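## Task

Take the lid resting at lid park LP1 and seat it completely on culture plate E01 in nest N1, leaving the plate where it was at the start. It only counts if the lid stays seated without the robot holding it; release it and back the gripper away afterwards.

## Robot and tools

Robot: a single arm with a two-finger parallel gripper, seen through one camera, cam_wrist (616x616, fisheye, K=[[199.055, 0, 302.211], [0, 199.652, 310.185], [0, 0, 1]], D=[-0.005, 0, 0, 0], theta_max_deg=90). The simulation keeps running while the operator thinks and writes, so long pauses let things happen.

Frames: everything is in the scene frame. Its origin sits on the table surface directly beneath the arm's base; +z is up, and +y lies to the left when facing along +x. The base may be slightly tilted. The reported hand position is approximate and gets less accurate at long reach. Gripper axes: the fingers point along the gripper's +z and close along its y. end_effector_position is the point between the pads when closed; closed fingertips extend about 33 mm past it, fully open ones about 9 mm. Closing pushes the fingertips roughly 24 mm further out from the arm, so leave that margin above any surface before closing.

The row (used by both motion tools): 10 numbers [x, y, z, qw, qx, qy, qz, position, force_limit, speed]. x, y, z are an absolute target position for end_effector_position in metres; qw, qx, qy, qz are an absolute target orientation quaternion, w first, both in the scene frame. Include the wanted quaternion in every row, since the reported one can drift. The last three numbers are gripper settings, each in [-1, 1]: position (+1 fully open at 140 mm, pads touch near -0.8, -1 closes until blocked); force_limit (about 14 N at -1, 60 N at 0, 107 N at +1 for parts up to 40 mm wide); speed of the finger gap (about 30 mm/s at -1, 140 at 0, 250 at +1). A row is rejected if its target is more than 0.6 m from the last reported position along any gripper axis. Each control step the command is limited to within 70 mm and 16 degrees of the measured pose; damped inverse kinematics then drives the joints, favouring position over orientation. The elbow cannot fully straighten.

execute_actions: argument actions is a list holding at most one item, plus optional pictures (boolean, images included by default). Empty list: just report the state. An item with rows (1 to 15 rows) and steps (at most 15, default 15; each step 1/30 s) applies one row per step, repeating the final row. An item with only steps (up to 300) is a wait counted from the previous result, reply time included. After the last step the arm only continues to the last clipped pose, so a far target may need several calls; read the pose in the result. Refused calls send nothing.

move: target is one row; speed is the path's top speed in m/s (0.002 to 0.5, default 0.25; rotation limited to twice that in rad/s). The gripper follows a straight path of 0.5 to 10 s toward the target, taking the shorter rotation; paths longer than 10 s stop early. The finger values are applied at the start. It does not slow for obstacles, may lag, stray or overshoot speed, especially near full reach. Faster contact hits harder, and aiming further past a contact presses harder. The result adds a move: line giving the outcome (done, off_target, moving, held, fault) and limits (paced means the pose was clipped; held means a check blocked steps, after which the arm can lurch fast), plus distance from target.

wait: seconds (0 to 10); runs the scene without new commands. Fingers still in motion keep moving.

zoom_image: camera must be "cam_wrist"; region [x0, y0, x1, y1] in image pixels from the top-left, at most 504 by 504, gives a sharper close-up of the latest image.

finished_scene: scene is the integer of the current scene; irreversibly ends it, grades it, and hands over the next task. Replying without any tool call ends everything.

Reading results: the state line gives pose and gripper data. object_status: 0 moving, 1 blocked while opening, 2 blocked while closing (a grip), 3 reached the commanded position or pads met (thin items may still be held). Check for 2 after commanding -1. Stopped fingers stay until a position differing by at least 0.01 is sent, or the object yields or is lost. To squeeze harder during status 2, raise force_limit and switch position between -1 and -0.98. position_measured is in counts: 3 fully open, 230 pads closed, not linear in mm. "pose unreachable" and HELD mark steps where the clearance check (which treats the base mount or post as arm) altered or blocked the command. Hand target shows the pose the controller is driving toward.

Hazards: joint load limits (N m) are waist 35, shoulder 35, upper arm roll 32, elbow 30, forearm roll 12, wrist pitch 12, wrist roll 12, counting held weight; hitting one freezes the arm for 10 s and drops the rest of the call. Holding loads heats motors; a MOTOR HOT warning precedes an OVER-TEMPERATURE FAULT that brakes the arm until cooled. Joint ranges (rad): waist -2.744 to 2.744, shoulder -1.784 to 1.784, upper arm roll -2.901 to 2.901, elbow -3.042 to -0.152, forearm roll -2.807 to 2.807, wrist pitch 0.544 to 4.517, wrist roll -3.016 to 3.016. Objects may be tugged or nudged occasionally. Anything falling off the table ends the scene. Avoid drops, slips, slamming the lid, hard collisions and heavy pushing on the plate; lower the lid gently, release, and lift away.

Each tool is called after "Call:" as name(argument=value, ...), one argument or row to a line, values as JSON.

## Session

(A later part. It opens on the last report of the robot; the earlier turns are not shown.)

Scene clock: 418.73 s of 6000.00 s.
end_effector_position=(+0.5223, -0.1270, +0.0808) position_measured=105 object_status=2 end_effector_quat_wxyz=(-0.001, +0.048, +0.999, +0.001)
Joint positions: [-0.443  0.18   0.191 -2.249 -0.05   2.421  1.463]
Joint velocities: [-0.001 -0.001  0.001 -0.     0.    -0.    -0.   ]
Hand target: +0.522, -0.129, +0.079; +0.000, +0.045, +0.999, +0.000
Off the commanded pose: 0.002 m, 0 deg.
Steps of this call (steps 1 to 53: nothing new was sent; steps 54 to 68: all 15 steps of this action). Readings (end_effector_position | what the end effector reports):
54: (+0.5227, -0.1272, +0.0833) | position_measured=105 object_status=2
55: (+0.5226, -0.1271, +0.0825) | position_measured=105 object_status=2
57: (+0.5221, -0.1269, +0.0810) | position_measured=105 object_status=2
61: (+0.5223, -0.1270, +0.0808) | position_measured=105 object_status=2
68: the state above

Call:
execute_actions(
  actions=[],
)

Call:
zoom_image(
  camera="cam_wrist",
  region=[245, 235, 365, 355],
)

Scene clock: 421.30 s of 6000.00 s.
end_effector_position=(+0.5223, -0.1270, +0.0808) position_measured=105 object_status=2 end_effector_quat_wxyz=(-0.000, +0.048, +0.999, +0.001)
Joint positions: [-0.443  0.18   0.191 -2.249 -0.05   2.421  1.463]
Joint velocities: [-0.     0.002  0.001  0.     0.     0.    -0.001]
Hand target: +0.522, -0.129, +0.079; +0.000, +0.045, +0.999, +0.000
Off the commanded pose: 0.002 m, 0 deg.
Steps of this call (steps 1 to 77: nothing new was sent). Readings (end_effector_position | what the end effector reports):
1: (+0.5223, -0.1270, +0.0808) | position_measured=105 object_status=2
2: (+0.5223, -0.1270, +0.0808) | position_measured=105 object_status=2
4: (+0.5223, -0.1270, +0.0808) | position_measured=105 object_status=2
8: (+0.5223, -0.1270, +0.0808) | position_measured=105 object_status=2
77: the state above

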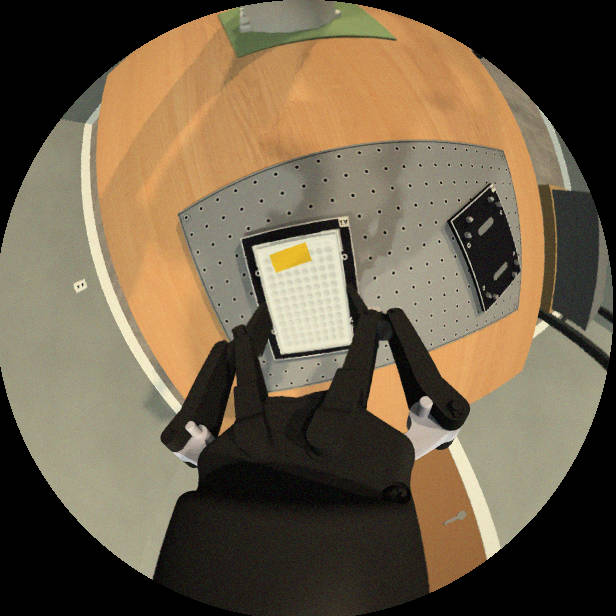

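Region (245, 235, 365, 355) of cam_wrist's 616x616 image, scaled by 4.200, with more detail than that image has.

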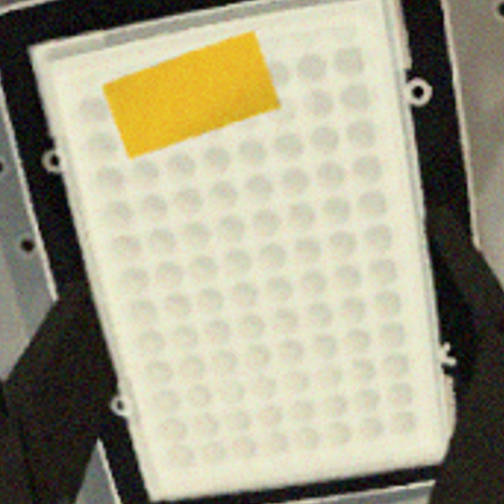

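Call:
zoom_image(
  camera="cam_wrist",
  region=[265, 315, 365, 375],
)

Region (265, 315, 365, 375) of cam_wrist's 616x616 image, scaled by 5.040, with more detail than that image has; it fills the top 302 rows of this view, and the rest is white.

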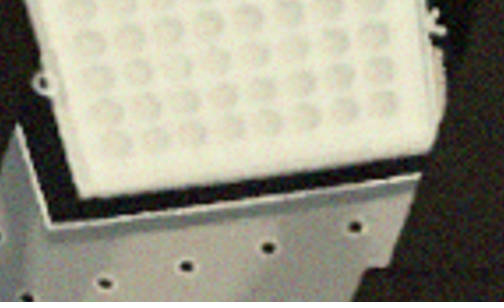

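Call:
execute_actions(
  actions=[
    {"rows": [[0.5223, -0.1287, 0.0845, 0, 0.0454, 0.999, 0, -1, 0.2, -0.5],[0.5223, -0.1287, 0.0845, 0, 0.0454, 0.999, 0, -1, 0.2, -0.5],[0.5223, -0.1287, 0.0845, 0, 0.0454, 0.999, 0, -1, 0.2, -0.5],[0.5223, -0.1287, 0.0845, 0, 0.0454, 0.999, 0, -1, 0.2, -0.5],[0.5278, -0.1292, 0.0845, 0, 0.0454, 0.999, 0, -1, 0.2, -0.5]], "steps": 15},
  ],
  pictures=false,
)

Scene clock: 468.93 s of 6000.00 s.
end_effector_position=(+0.5287, -0.1287, +0.0849) position_measured=105 object_status=2 end_effector_quat_wxyz=(+0.002, +0.048, +0.999, +0.001)
Joint positions: [-0.443  0.186  0.191 -2.229 -0.05   2.413  1.463]
Joint velocities: [ 0.     0.003 -0.     0.002  0.    -0.006 -0.001]
Hand target: +0.528, -0.129, +0.084; +0.000, +0.045, +0.999, +0.000
Off the commanded pose: 0.001 m, 0 deg.
Steps of this call (steps 1 to 90: nothing new was sent; then 44.13 s passed at rest; steps 91 to 105: all 15 steps of this action). Readings (end_effector_position | what the end effector reports):
91: (+0.5223, -0.1270, +0.0811) | position_measured=105 object_status=2
92: (+0.5224, -0.1271, +0.0818) | position_measured=105 object_status=2
94: (+0.5228, -0.1274, +0.0829) | position_measured=105 object_status=2
98: (+0.5280, -0.1286, +0.0848) | position_measured=105 object_status=2
105: the state above

Call:
execute_actions(
  actions=[
    {"rows": [[0.5278, -0.1292, 0.079, 0, 0.0454, 0.999, 0, -1, 0.2, -0.5]], "steps": 15},
  ],
  pictures=false,
)

Scene clock: 470.70 s of 6000.00 s.
end_effector_position=(+0.5273, -0.1284, +0.0795) position_measured=105 object_status=2 end_effector_quat_wxyz=(-0.001, +0.047, +0.999, +0.001)
Joint positions: [-0.443  0.197  0.191 -2.229 -0.054  2.417  1.463]
Joint velocities: [-0.002  0.001 -0.001 -0.    -0.     0.002 -0.   ]
Hand target: +0.528, -0.129, +0.079; +0.000, +0.045, +0.999, +0.000
Off the commanded pose: 0.001 m, 0 deg.
Steps of this call (steps 1 to 38: nothing new was sent; steps 39 to 53: all 15 steps of this action). Readings (end_effector_position | what the end effector reports):
39: (+0.5285, -0.1287, +0.0844) | position_measured=105 object_status=2
40: (+0.5282, -0.1286, +0.0832) | position_measured=105 object_status=2
42: (+0.5274, -0.1283, +0.0808) | position_measured=105 object_status=2
46: (+0.5270, -0.1282, +0.0794) | position_measured=105 object_status=2
53: the state above

Call:
execute_actions(
  actions=[
    {"rows": [[0.5278, -0.1292, 0.0755, 0, 0.0454, 0.999, 0, -1, 0.2, -0.5]], "steps": 15},
  ],
  pictures=false,
)

Scene clock: 472.40 s of 6000.00 s.
end_effector_position=(+0.5277, -0.1283, +0.0764) position_measured=105 object_status=2 end_effector_quat_wxyz=(-0.001, +0.046, +0.999, +0.001)
Joint positions: [-0.443  0.203  0.191 -2.23  -0.056  2.424  1.463]
Joint velocities: [-0.001 -0.     0.     0.    -0.001  0.001 -0.002]
Hand target: +0.528, -0.129, +0.075; +0.000, +0.045, +0.999, +0.000
Off the commanded pose: 0.001 m, 0 deg.
Steps of this call (steps 1 to 36: nothing new was sent; steps 37 to 51: all 15 steps of this action). Readings (end_effector_position | what the end effector reports):
37: (+0.5277, -0.1285, +0.0793) | position_measured=105 object_status=2
38: (+0.5277, -0.1284, +0.0786) | position_measured=105 object_status=2
40: (+0.5274, -0.1283, +0.0772) | position_measured=105 object_status=2
44: (+0.5273, -0.1282, +0.0763) | position_measured=105 object_status=2
51: the state above

Call:
execute_actions(
  actions=[
    {"rows": [[0.5278, -0.1292, 0.0735, 0, 0.0454, 0.999, 0, -1, 0.2, -0.5]], "steps": 15},
  ],
)

Scene clock: 474.50 s of 6000.00 s.
end_effector_position=(+0.5279, -0.1284, +0.0756) position_measured=105 object_status=2 end_effector_quat_wxyz=(-0.000, +0.045, +0.999, +0.001)
Joint positions: [-0.443  0.205  0.191 -2.23  -0.057  2.427  1.463]
Joint velocities: [-0.001  0.001 -0.001  0.001 -0.001 -0.     0.   ]
Hand target: +0.528, -0.129, +0.074; +0.000, +0.045, +0.999, +0.000
Off the commanded pose: 0.002 m, 0 deg.
Steps of this call (steps 1 to 48: nothing new was sent; steps 49 to 63: all 15 steps of this action). Readings (end_effector_position | what the end effector reports):
49: (+0.5278, -0.1284, +0.0762) | position_measured=105 object_status=2
50: (+0.5278, -0.1284, +0.0758) | position_measured=105 object_status=2
52: (+0.5279, -0.1284, +0.0756) | position_measured=105 object_status=2
56: (+0.5279, -0.1284, +0.0756) | position_measured=105 object_status=2
63: the state above

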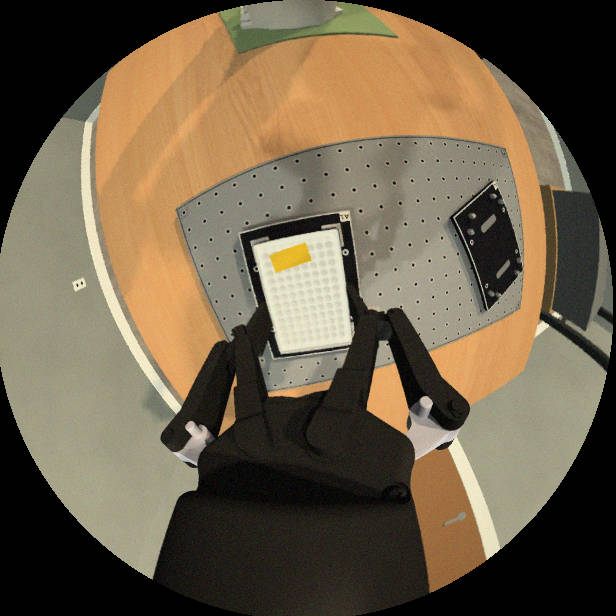

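Call:
zoom_image(
  camera="cam_wrist",
  region=[225, 205, 385, 365],
)

Region (225, 205, 385, 365) of cam_wrist's 616x616 image, scaled by 3.150, with more detail than that image has.

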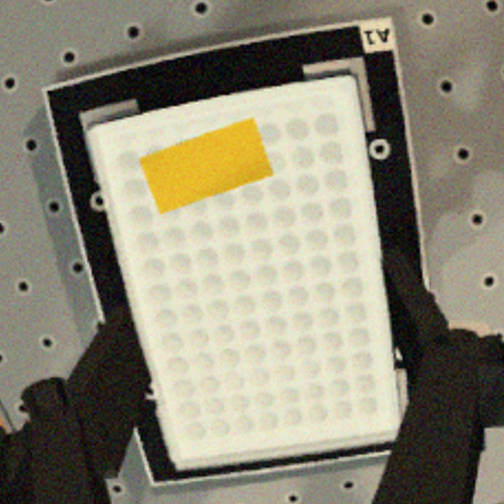

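Call:
execute_actions(
  actions=[
    {"rows": [[0.5279, -0.1284, 0.0758, 0, 0.0454, 0.999, 0, 1, 0.2, 0]], "steps": 15},
  ],
)

Scene clock: 478.47 s of 6000.00 s.
end_effector_position=(+0.5279, -0.1284, +0.0758) position_measured=4 object_status=0 end_effector_quat_wxyz=(-0.000, +0.045, +0.999, +0.001)
Joint positions: [-0.443  0.205  0.191 -2.23  -0.057  2.427  1.463]
Joint velocities: [-0.001  0.001  0.002 -0.002  0.001 -0.001 -0.001]
Hand target: +0.528, -0.128, +0.076; +0.000, +0.045, +0.999, +0.000
Off the commanded pose: 0.000 m, 0 deg.
Steps of this call (steps 1 to 90: nothing new was sent; then 0.47 s passed at rest; steps 91 to 105: all 15 steps of this action). Readings (end_effector_position | what the end effector reports):
91: (+0.5279, -0.1284, +0.0757) | position_measured=105 object_status=0
92: (+0.5279, -0.1284, +0.0758) | position_measured=105 object_status=0
94: (+0.5279, -0.1284, +0.0758) | position_measured=84 object_status=0
98: (+0.5279, -0.1284, +0.0758) | position_measured=54 object_status=0
105: the state above

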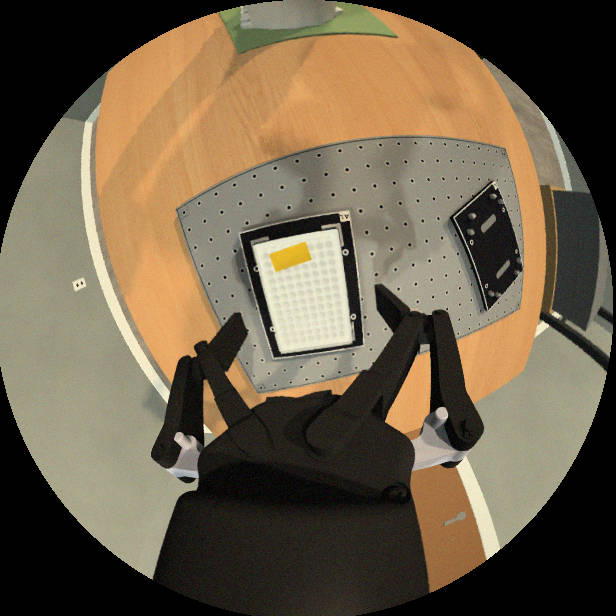

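Call:
move(
  target=[0.5279, -0.1284, 0.16, 0, 0.0454, 0.999, 0, 1, 0, 0],
  speed=0.15,
)

Scene clock: 480.53 s of 6000.00 s.
end_effector_position=(+0.5289, -0.1297, +0.1606) position_measured=3 object_status=3 end_effector_quat_wxyz=(+0.002, +0.048, +0.999, -0.003)
Joint positions: [-0.443  0.065  0.194 -2.167 -0.022  2.232  1.444]
Joint velocities: [-0.001 -0.     0.001  0.     0.001 -0.011 -0.004]
Hand target: +0.528, -0.129, +0.160; -0.000, +0.045, +0.999, -0.001
Off the commanded pose: 0.002 m, 0 deg.
move: done

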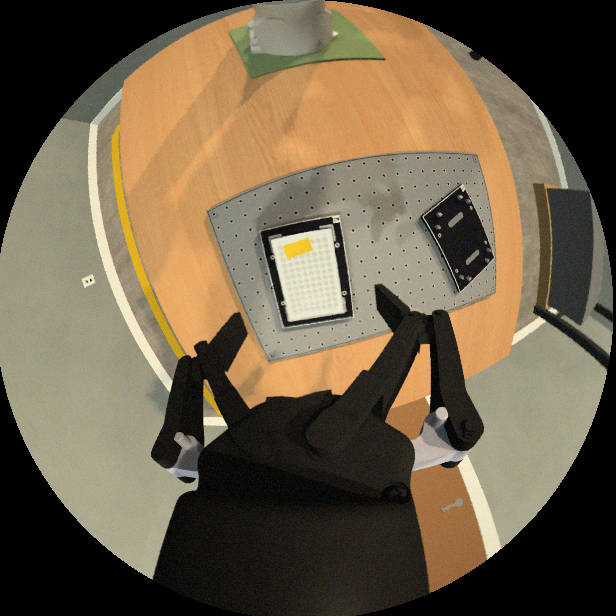

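Call:
zoom_image(
  camera="cam_wrist",
  region=[245, 205, 365, 335],
)

Region (245, 205, 365, 335) of cam_wrist's 616x616 image, scaled by 3.877, with more detail than that image has; it fills the left 465 columns of this view, and the rest is white.

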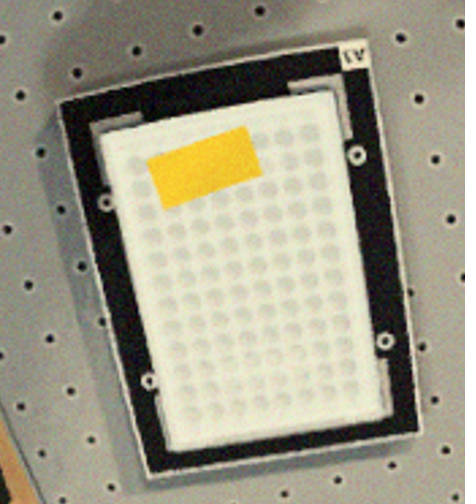

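Call:
finished_scene(
  scene=1,
)

The scene is finished: the task was done.


## Next scene

Take the lid resting at lid park LP1 and seat it completely on culture plate C15 in nest N1, leaving the plate where it was at the start. It only counts if the lid stays seated without the robot holding it; release it and back the gripper away afterwards.

Call:
execute_actions(
  actions=[],
)

Scene clock: 0.00 s of 6000.00 s.
end_effector_position=(+0.4618, -0.0178, +0.1336) position_measured=3 object_status=3 end_effector_quat_wxyz=(-0.295, +0.706, -0.641, -0.066)
Joint positions: [-0.229 -0.155 -0.11  -2.611  0.898  2.36  -1.108]
Joint velocities: [-0.001 -0.001  0.001  0.     0.    -0.     0.001]
Hand target: +0.462, -0.018, +0.134; -0.295, +0.705, -0.641, -0.066

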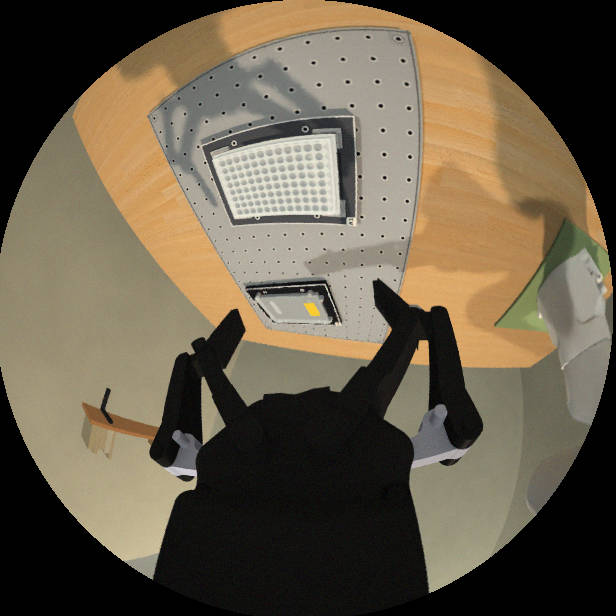

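Call:
move(
  target=[0.527, 0.109, 0.14, 0, 0, 1, 0, 1, 0, 0],
  speed=0.3,
)

Scene clock: 30.63 s of 6000.00 s.
end_effector_position=(+0.5281, +0.1179, +0.1453) position_measured=3 object_status=3 end_effector_quat_wxyz=(+0.012, -0.001, +1.000, +0.008)
Joint positions: [-1.668 -0.213  1.844 -2.215  0.285  2.278  1.582]
Joint velocities: [-0.005  0.001  0.005  0.001  0.    -0.009  0.   ]
Hand target: +0.527, +0.119, +0.146; +0.011, -0.002, +1.000, +0.009
Off the commanded pose: 0.010 m, 2 deg.
After step 90, 22.93 s passed at rest.
move: off_target; limits=paced

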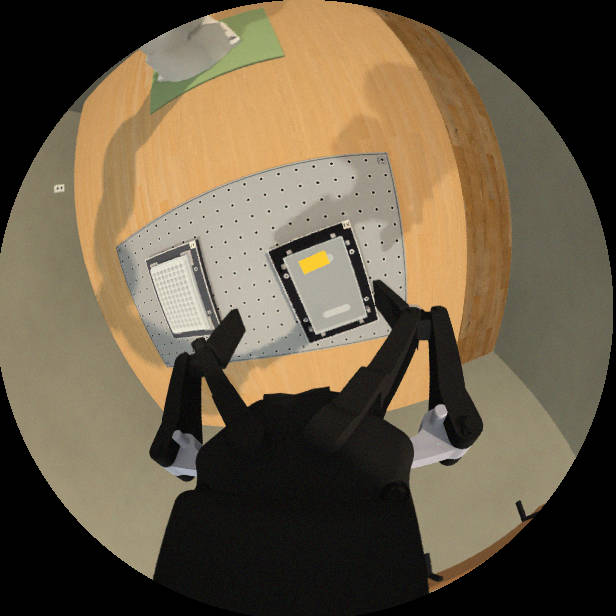

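Call:
zoom_image(
  camera="cam_wrist",
  region=[130, 200, 410, 360],
)

Region (130, 200, 410, 360) of cam_wrist's 616x616 image, scaled by 1.800, with more detail than that image has; it fills the top 288 rows of this view, and the rest is white.

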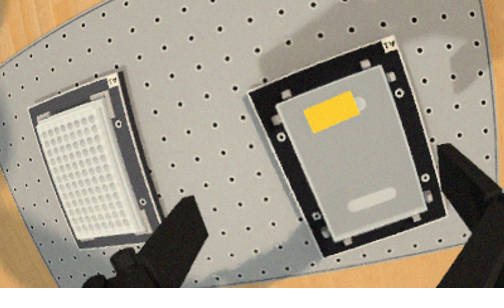

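Call:
move(
  target=[0.549, 0.149, 0.10, 0, -0.1193, 0.9929, 0, 0.49, 0, 0],
  speed=0.15,
)

Scene clock: 40.13 s of 6000.00 s.
end_effector_position=(+0.5473, +0.1499, +0.0995) position_measured=67 object_status=3 end_effector_quat_wxyz=(-0.001, -0.111, +0.994, +0.001)
Joint positions: [-1.975 -0.374  2.192 -2.112  0.408  2.288  1.336]
Joint velocities: [-0.003  0.001  0.004 -0.     0.    -0.    -0.027]
Hand target: +0.549, +0.150, +0.101; +0.001, -0.119, +0.993, +0.000
Off the commanded pose: 0.002 m, 1 deg.
After step 90, 5.00 s passed at rest.
move: done

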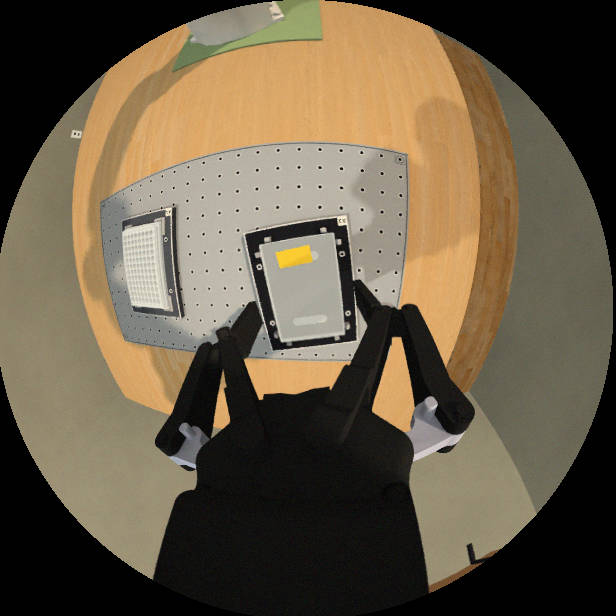

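Call:
zoom_image(
  camera="cam_wrist",
  region=[220, 200, 400, 370],
)

Region (220, 200, 400, 370) of cam_wrist's 616x616 image, scaled by 2.800, with more detail than that image has.

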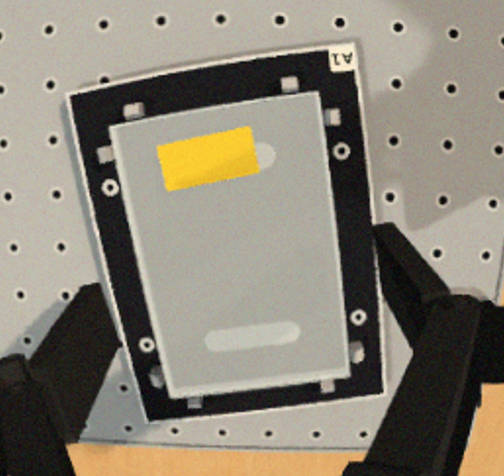

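Call:
move(
  target=[0.5526, 0.1484, 0.067, 0, -0.1106, 0.9939, 0, 0.49, 0, 0],
  speed=0.06,
)

Scene clock: 48.93 s of 6000.00 s.
end_effector_position=(+0.5485, +0.1467, +0.0666) position_measured=67 object_status=3 end_effector_quat_wxyz=(-0.006, -0.108, +0.994, -0.001)
Joint positions: [-2.046 -0.441  2.266 -2.109  0.47   2.329  1.297]
Joint velocities: [-0.014  0.     0.011  0.003  0.003 -0.    -0.029]
Hand target: +0.553, +0.149, +0.067; +0.000, -0.110, +0.994, -0.000
Off the commanded pose: 0.004 m, 1 deg.
After step 90, 4.93 s passed at rest.
move: off_target

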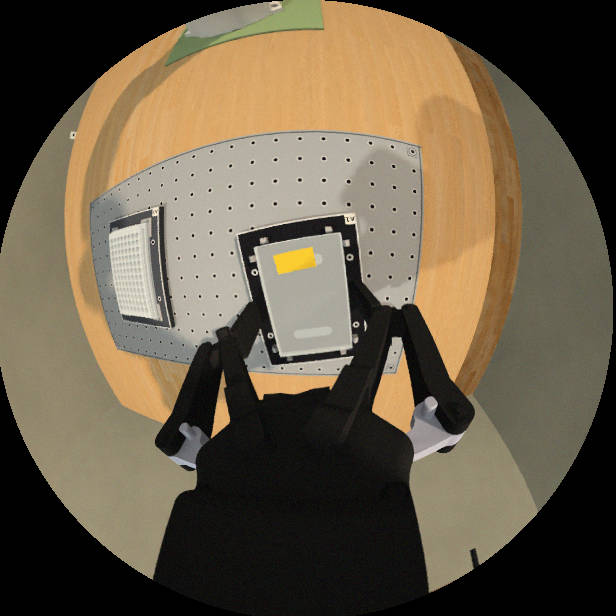

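Call:
zoom_image(
  camera="cam_wrist",
  region=[220, 200, 400, 370],
)

Region (220, 200, 400, 370) of cam_wrist's 616x616 image, scaled by 2.800, with more detail than that image has.

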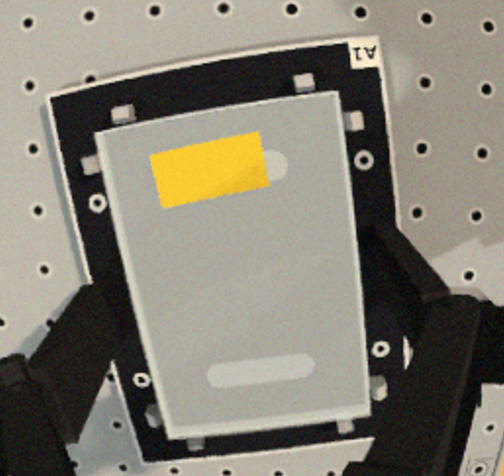

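Call:
execute_actions(
  actions=[
    {"rows": [[0.5485, 0.1467, 0.0625, 0, -0.1106, 0.9939, 0, 0.49, 0, 0]], "steps": 15},
  ],
  pictures=false,
)

Scene clock: 56.03 s of 6000.00 s.
end_effector_position=(+0.5486, +0.1464, +0.0663) position_measured=67 object_status=3 end_effector_quat_wxyz=(-0.002, -0.111, +0.994, +0.002)
Joint positions: [-2.046 -0.433  2.267 -2.121  0.474  2.345  1.285]
Joint velocities: [-0.001 -0.001  0.    -0.001 -0.001  0.002 -0.006]
Hand target: +0.548, +0.147, +0.063; -0.000, -0.111, +0.994, +0.000
Off the commanded pose: 0.004 m, 0 deg.
Steps of this call (steps 1 to 90: nothing new was sent; then 3.60 s passed at rest; steps 91 to 105: all 15 steps of this action). Readings (end_effector_position | what the end effector reports):
91: (+0.5487, +0.1467, +0.0664) | position_measured=67 object_status=3
92: (+0.5486, +0.1465, +0.0664) | position_measured=67 object_status=3
94: (+0.5485, +0.1465, +0.0663) | position_measured=67 object_status=3
98: (+0.5485, +0.1464, +0.0663) | position_measured=67 object_status=3
105: the state above

Call:
execute_actions(
  actions=[
    {"rows": [[0.5485, 0.1467, 0.071, 0, -0.1106, 0.9939, 0, 0.49, 0, 0]], "steps": 15},
  ],
  pictures=false,
)

Scene clock: 61.53 s of 6000.00 s.
end_effector_position=(+0.5501, +0.1480, +0.0716) position_measured=67 object_status=3 end_effector_quat_wxyz=(+0.002, -0.113, +0.994, +0.001)
Joint positions: [-2.029 -0.425  2.252 -2.123  0.468  2.345  1.287]
Joint velocities: [ 0.006  0.    -0.007 -0.    -0.001 -0.001  0.   ]
Hand target: +0.548, +0.147, +0.071; -0.000, -0.111, +0.994, +0.000
Off the commanded pose: 0.002 m, 0 deg.
Steps of this call (steps 1 to 90: nothing new was sent; then 2.00 s passed at rest; steps 91 to 105: all 15 steps of this action). Readings (end_effector_position | what the end effector reports):
91: (+0.5486, +0.1464, +0.0669) | position_measured=67 object_status=3
92: (+0.5488, +0.1468, +0.0681) | position_measured=67 object_status=3
94: (+0.5494, +0.1477, +0.0700) | position_measured=67 object_status=3
98: (+0.5498, +0.1481, +0.0711) | position_measured=67 object_status=3
105: the state above

Call:
execute_actions(
  actions=[
    {"rows": [[0.5501, 0.148, 0.0708, 0, -0.1106, 0.9939, 0, -1, 0.2, -0.5]], "steps": 15},
  ],
)

Scene clock: 64.47 s of 6000.00 s.
end_effector_position=(+0.5512, +0.1486, +0.0720) position_measured=105 object_status=2 end_effector_quat_wxyz=(+0.002, -0.114, +0.994, +0.001)
Joint positions: [-2.028 -0.429  2.251 -2.117  0.469  2.342  1.288]
Joint velocities: [-0.001 -0.001  0.    -0.001  0.001  0.001  0.001]
Hand target: +0.550, +0.148, +0.071; +0.000, -0.111, +0.994, -0.000
Off the commanded pose: 0.002 m, 0 deg.
Steps of this call (steps 1 to 73: nothing new was sent; steps 74 to 88: all 15 steps of this action). Readings (end_effector_position | what the end effector reports):
74: (+0.5503, +0.1479, +0.0717) | position_measured=67 object_status=0
75: (+0.5506, +0.1478, +0.0716) | position_measured=71 object_status=0
77: (+0.5508, +0.1476, +0.0713) | position_measured=80 object_status=0
81: (+0.5511, +0.1486, +0.0718) | position_measured=98 object_status=0
88: the state above

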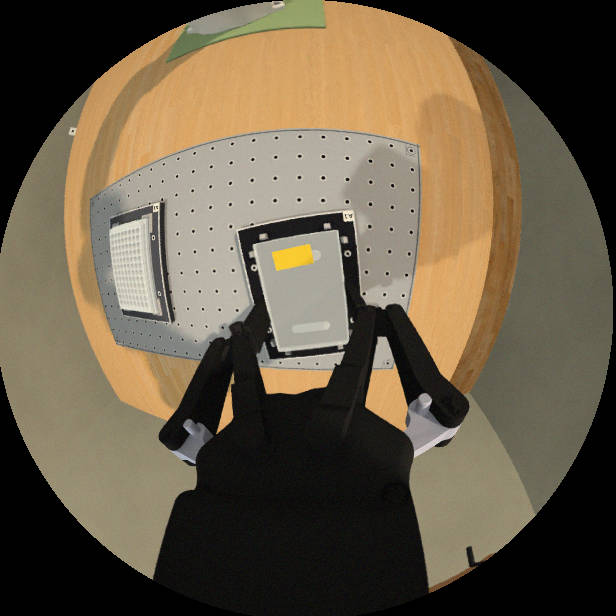

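Call:
move(
  target=[0.5512, 0.1486, 0.125, 0, -0.1106, 0.9939, 0, -1, 0.2, -0.5],
  speed=0.1,
)

Call:
move(
  target=[0.50, -0.09, 0.125, 0, 0, 1, 0, -1, 0.2, -0.5],
  speed=0.2,
)

Scene clock: 75.03 s of 6000.00 s.
end_effector_position=(+0.5517, +0.1490, +0.1252) position_measured=105 object_status=2 end_effector_quat_wxyz=(+0.002, -0.115, +0.993, +0.002)
Joint positions: [-1.934 -0.339  2.137 -2.089  0.371  2.244  1.347]
Joint velocities: [ 0.01  -0.003 -0.011 -0.001  0.    -0.013  0.016]
Hand target: +0.551, +0.148, +0.125; +0.000, -0.111, +0.994, -0.000
Off the commanded pose: 0.001 m, 1 deg.
After step 90, 6.50 s passed at rest.
move: done

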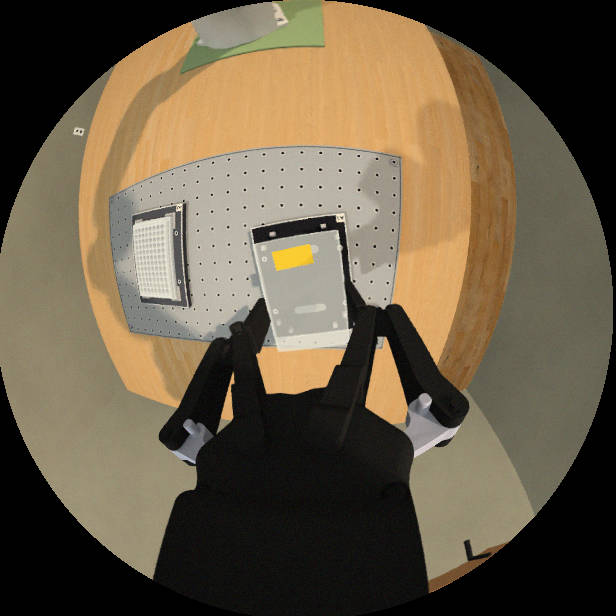

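Scene clock: 76.80 s of 6000.00 s.
end_effector_position=(+0.5045, -0.0943, +0.1244) position_measured=105 object_status=2 end_effector_quat_wxyz=(+0.001, +0.009, +1.000, -0.003)
Joint positions: [-2.018 -0.137  1.815 -2.308  0.176  2.335  1.28 ]
Joint velocities: [-0.001 -0.     0.001  0.001 -0.     0.001 -0.023]
Hand target: +0.505, -0.095, +0.124; +0.002, +0.001, +1.000, -0.005
Off the commanded pose: 0.006 m, 1 deg.
move: off_target

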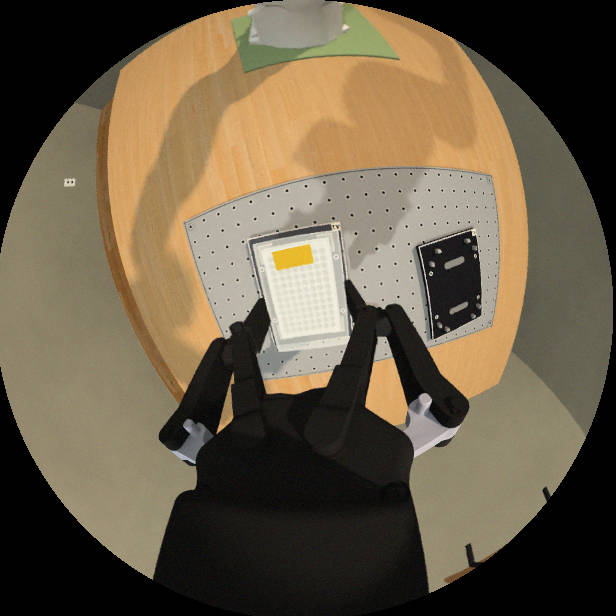

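Call:
zoom_image(
  camera="cam_wrist",
  region=[220, 200, 400, 370],
)

Region (220, 200, 400, 370) of cam_wrist's 616x616 image, scaled by 2.800, with more detail than that image has.

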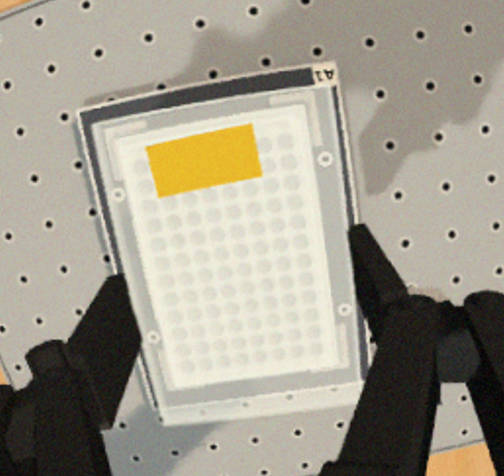

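Call:
move(
  target=[0.5102, -0.0946, 0.094, 0, 0, 1, 0, -1, 0.2, -0.5],
  speed=0.06,
)

Call:
zoom_image(
  camera="cam_wrist",
  region=[220, 200, 400, 370],
)

Scene clock: 87.43 s of 6000.00 s.
end_effector_position=(+0.5078, -0.0948, +0.0928) position_measured=105 object_status=2 end_effector_quat_wxyz=(-0.003, +0.007, +1.000, -0.001)
Joint positions: [-2.212 -0.248  2.012 -2.301  0.318  2.374  1.176]
Joint velocities: [-0.027  0.008  0.026  0.    -0.001  0.005 -0.03 ]
Hand target: +0.511, -0.094, +0.094; +0.000, -0.000, +1.000, -0.001
Off the commanded pose: 0.003 m, 1 deg.
After step 90, 6.63 s passed at rest.
move: done

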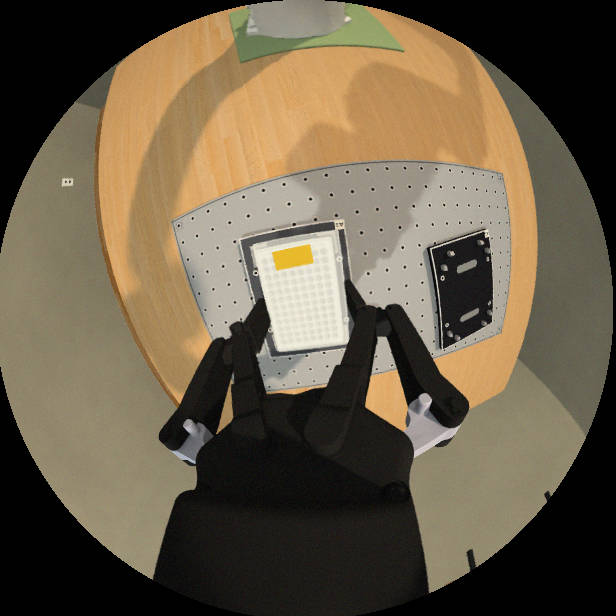

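Region (220, 200, 400, 370) of cam_wrist's 616x616 image, scaled by 2.800, with more detail than that image has.

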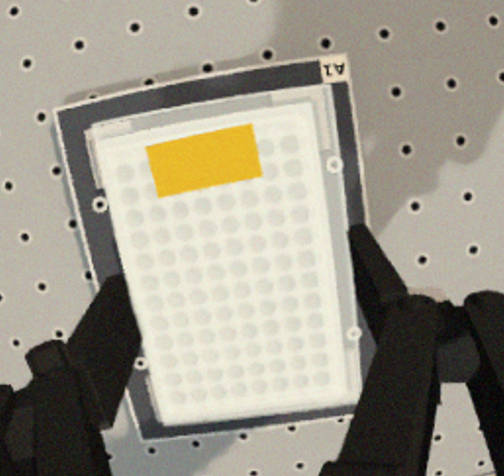

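Call:
execute_actions(
  actions=[
    {"rows": [[0.5175, -0.1008, 0.093, 0, 0, 1, 0, -1, 0.2, -0.5]], "steps": 15},
  ],
  pictures=false,
)

Scene clock: 95.83 s of 6000.00 s.
end_effector_position=(+0.5173, -0.1022, +0.0928) position_measured=105 object_status=2 end_effector_quat_wxyz=(+0.001, +0.004, +1.000, -0.002)
Joint positions: [-2.272 -0.273  2.058 -2.272  0.341  2.371  1.145]
Joint velocities: [-0.018  0.001  0.019  0.     0.001 -0.001 -0.011]
Hand target: +0.518, -0.101, +0.093; +0.000, -0.000, +1.000, -0.000
Off the commanded pose: 0.001 m, 1 deg.
Steps of this call (steps 1 to 90: nothing new was sent; then 4.90 s passed at rest; steps 91 to 105: all 15 steps of this action). Readings (end_effector_position | what the end effector reports):
91: (+0.5100, -0.0954, +0.0930) | position_measured=105 object_status=2
92: (+0.5125, -0.0976, +0.0931) | position_measured=105 object_status=2
94: (+0.5153, -0.1007, +0.0933) | position_measured=105 object_status=2
98: (+0.5172, -0.1025, +0.0934) | position_measured=105 object_status=2
105: the state above

Call:
execute_actions(
  actions=[
    {"rows": [[0.5155, -0.0995, 0.091, 0, 0, 1, 0, -1, 0.2, -0.5]], "steps": 15},
  ],
)

Call:
zoom_image(
  camera="cam_wrist",
  region=[220, 200, 400, 370],
)

Scene clock: 98.23 s of 6000.00 s.
end_effector_position=(+0.5151, -0.1010, +0.0913) position_measured=105 object_status=2 end_effector_quat_wxyz=(-0.001, +0.003, +1.000, -0.000)
Joint positions: [-2.273 -0.27   2.06  -2.277  0.341  2.371  1.142]
Joint velocities: [-0.     0.001  0.001 -0.001 -0.001  0.001  0.   ]
Hand target: +0.515, -0.100, +0.091; -0.000, +0.000, +1.000, -0.000
Off the commanded pose: 0.002 m, 0 deg.
Steps of this call (steps 1 to 57: nothing new was sent; steps 58 to 72: all 15 steps of this action). Readings (end_effector_position | what the end effector reports):
58: (+0.5171, -0.1019, +0.0926) | position_measured=105 object_status=2
59: (+0.5164, -0.1016, +0.0922) | position_measured=105 object_status=2
61: (+0.5156, -0.1014, +0.0916) | position_measured=105 object_status=2
65: (+0.5151, -0.1012, +0.0913) | position_measured=105 object_status=2
72: the state above

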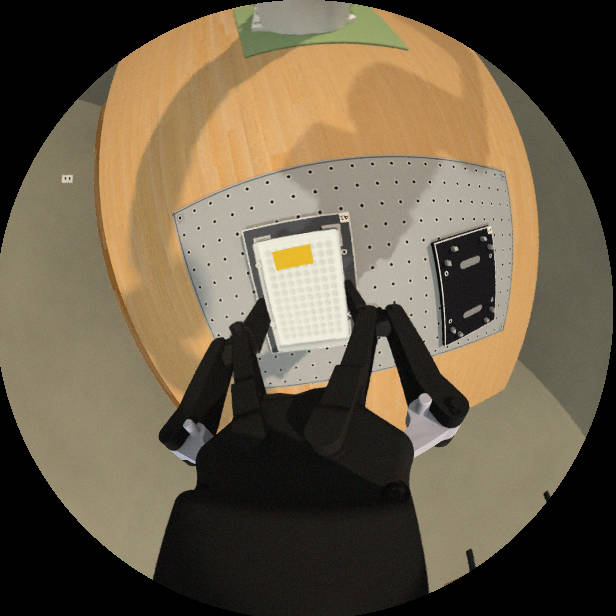

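Region (220, 200, 400, 370) of cam_wrist's 616x616 image, scaled by 2.800, with more detail than that image has.

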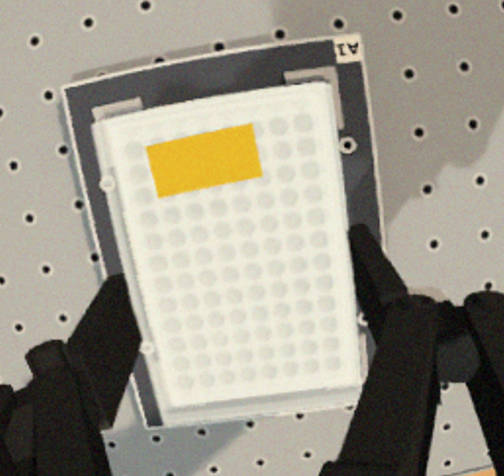

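Call:
execute_actions(
  actions=[
    {"rows": [[0.5155, -0.0995, 0.087, 0, 0, 1, 0, -1, 0.2, -0.5]], "steps": 15},
  ],
  pictures=false,
)

Scene clock: 100.53 s of 6000.00 s.
end_effector_position=(+0.5150, -0.0997, +0.0876) position_measured=105 object_status=2 end_effector_quat_wxyz=(-0.002, +0.002, +1.000, -0.001)
Joint positions: [-2.286 -0.276  2.077 -2.278  0.348  2.378  1.138]
Joint velocities: [-0.007  0.001  0.006 -0.002 -0.     0.003 -0.001]
Hand target: +0.516, -0.099, +0.087; +0.000, +0.000, +1.000, -0.000
Off the commanded pose: 0.001 m, 0 deg.
Steps of this call (steps 1 to 54: nothing new was sent; steps 55 to 69: all 15 steps of this action). Readings (end_effector_position | what the end effector reports):
55: (+0.5152, -0.1007, +0.0909) | position_measured=105 object_status=2
56: (+0.5151, -0.1006, +0.0900) | position_measured=105 object_status=2
58: (+0.5146, -0.1000, +0.0886) | position_measured=105 object_status=2
62: (+0.5148, -0.0993, +0.0878) | position_measured=105 object_status=2
69: the state above

Call:
execute_actions(
  actions=[
    {"rows": [[0.5155, -0.0995, 0.0835, 0, 0, 1, 0, -1, 0.2, -0.5]], "steps": 15},
  ],
  pictures=false,
)

Scene clock: 102.07 s of 6000.00 s.
end_effector_position=(+0.5150, -0.0997, +0.0841) position_measured=105 object_status=2 end_effector_quat_wxyz=(-0.002, +0.002, +1.000, -0.001)
Joint positions: [-2.301 -0.282  2.093 -2.28   0.355  2.385  1.134]
Joint velocities: [-0.007 -0.     0.008  0.001 -0.001  0.003 -0.002]
Hand target: +0.516, -0.099, +0.084; +0.000, +0.000, +1.000, -0.000
Off the commanded pose: 0.001 m, 0 deg.
Steps of this call (steps 1 to 31: nothing new was sent; steps 32 to 46: all 15 steps of this action). Readings (end_effector_position | what the end effector reports):
32: (+0.5153, -0.0997, +0.0871) | position_measured=105 object_status=2
33: (+0.5152, -0.0998, +0.0863) | position_measured=105 object_status=2
35: (+0.5147, -0.0997, +0.0850) | position_measured=105 object_status=2
39: (+0.5148, -0.0997, +0.0844) | position_measured=105 object_status=2
46: the state above

Call:
execute_actions(
  actions=[
    {"rows": [[0.5155, -0.0995, 0.0805, 0, 0, 1, 0, -1, 0.2, -0.5]], "steps": 15},
  ],
)

Scene clock: 103.60 s of 6000.00 s.
end_effector_position=(+0.5152, -0.1000, +0.0823) position_measured=105 object_status=2 end_effector_quat_wxyz=(-0.001, +0.003, +1.000, +0.000)
Joint positions: [-2.313 -0.284  2.105 -2.28   0.36   2.389  1.131]
Joint velocities: [-0.006  0.     0.005  0.001  0.     0.007 -0.   ]
Hand target: +0.516, -0.099, +0.081; +0.000, +0.000, +1.000, -0.000
Off the commanded pose: 0.002 m, 0 deg.
Steps of this call (steps 1 to 31: nothing new was sent; steps 32 to 46: all 15 steps of this action). Readings (end_effector_position | what the end effector reports):
32: (+0.5153, -0.0997, +0.0837) | position_measured=105 object_status=2
33: (+0.5152, -0.0998, +0.0830) | position_measured=105 object_status=2
35: (+0.5151, -0.0998, +0.0822) | position_measured=105 object_status=2
39: (+0.5151, -0.0999, +0.0822) | position_measured=105 object_status=2
46: the state above

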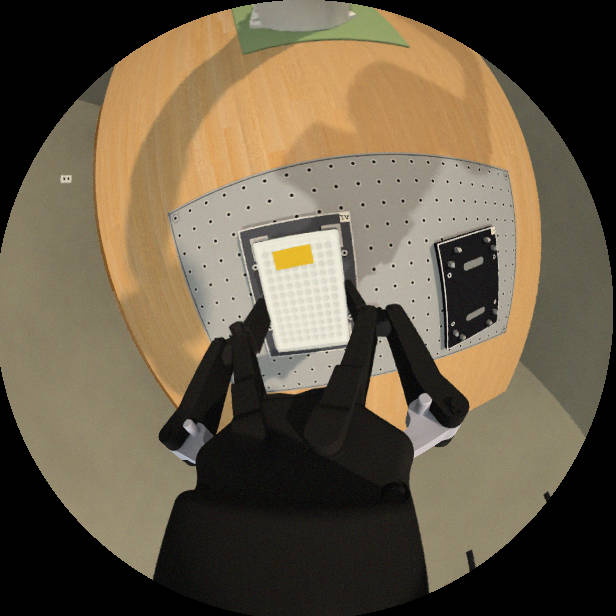

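Call:
execute_actions(
  actions=[
    {"rows": [[0.5152, -0.1000, 0.0826, 0, 0, 1, 0, 1, 0.2, 0]], "steps": 15},
  ],
)

Scene clock: 105.30 s of 6000.00 s.
end_effector_position=(+0.5153, -0.0994, +0.0826) position_measured=4 object_status=0 end_effector_quat_wxyz=(-0.001, +0.003, +1.000, +0.001)
Joint positions: [-2.313 -0.282  2.105 -2.281  0.36   2.39   1.131]
Joint velocities: [-0.001  0.001  0.001  0.    -0.001 -0.    -0.001]
Hand target: +0.515, -0.100, +0.083; -0.000, +0.000, +1.000, +0.000
Off the commanded pose: 0.001 m, 0 deg.
Steps of this call (steps 1 to 36: nothing new was sent; steps 37 to 51: all 15 steps of this action). Readings (end_effector_position | what the end effector reports):
37: (+0.5154, -0.0999, +0.0825) | position_measured=105 object_status=0
38: (+0.5154, -0.0998, +0.0827) | position_measured=105 object_status=0
40: (+0.5154, -0.0996, +0.0827) | position_measured=84 object_status=0
44: (+0.5154, -0.0995, +0.0826) | position_measured=54 object_status=0
51: the state above

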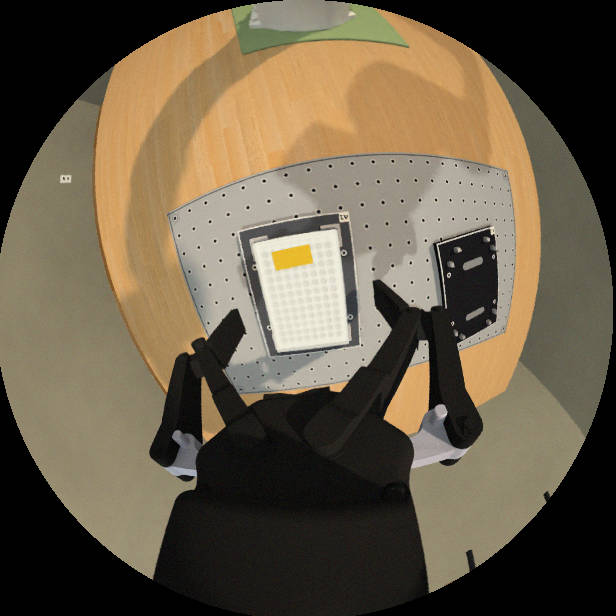

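Call:
move(
  target=[0.5152, -0.1000, 0.16, 0, 0, 1, 0, 1, 0, 0],
  speed=0.15,
)

Call:
zoom_image(
  camera="cam_wrist",
  region=[235, 195, 375, 345],
)

Scene clock: 108.17 s of 6000.00 s.
end_effector_position=(+0.5164, -0.1002, +0.1620) position_measured=3 object_status=3 end_effector_quat_wxyz=(+0.003, -0.007, +1.000, +0.002)
Joint positions: [-2.13  -0.028  1.919 -2.231  0.038  2.242  1.337]
Joint velocities: [ 0.001  0.007 -0.    -0.004 -0.012  0.     0.04 ]
Hand target: +0.514, -0.101, +0.161; +0.000, +0.001, +1.000, +0.001
Off the commanded pose: 0.002 m, 1 deg.
move: done

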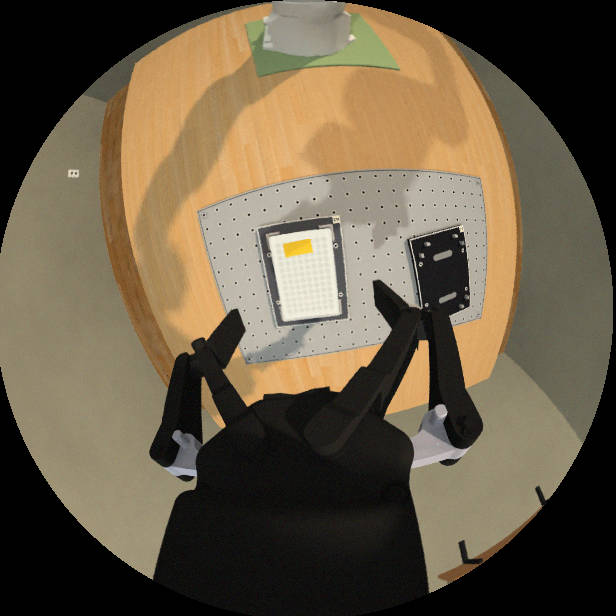

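Region (235, 195, 375, 345) of cam_wrist's 616x616 image, scaled by 3.360, with more detail than that image has; it fills the left 470 columns of this view, and the rest is white.

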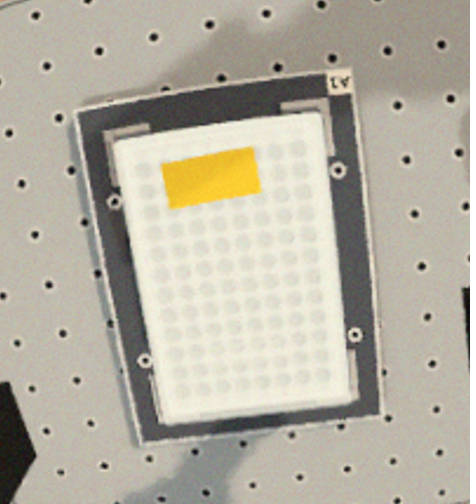

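The lid looks seated squarely on the plate, and the gripper has let go and moved clear. Ending scene 2.

Call:
finished_scene(
  scene=2,
)

The scene is finished: the task was done.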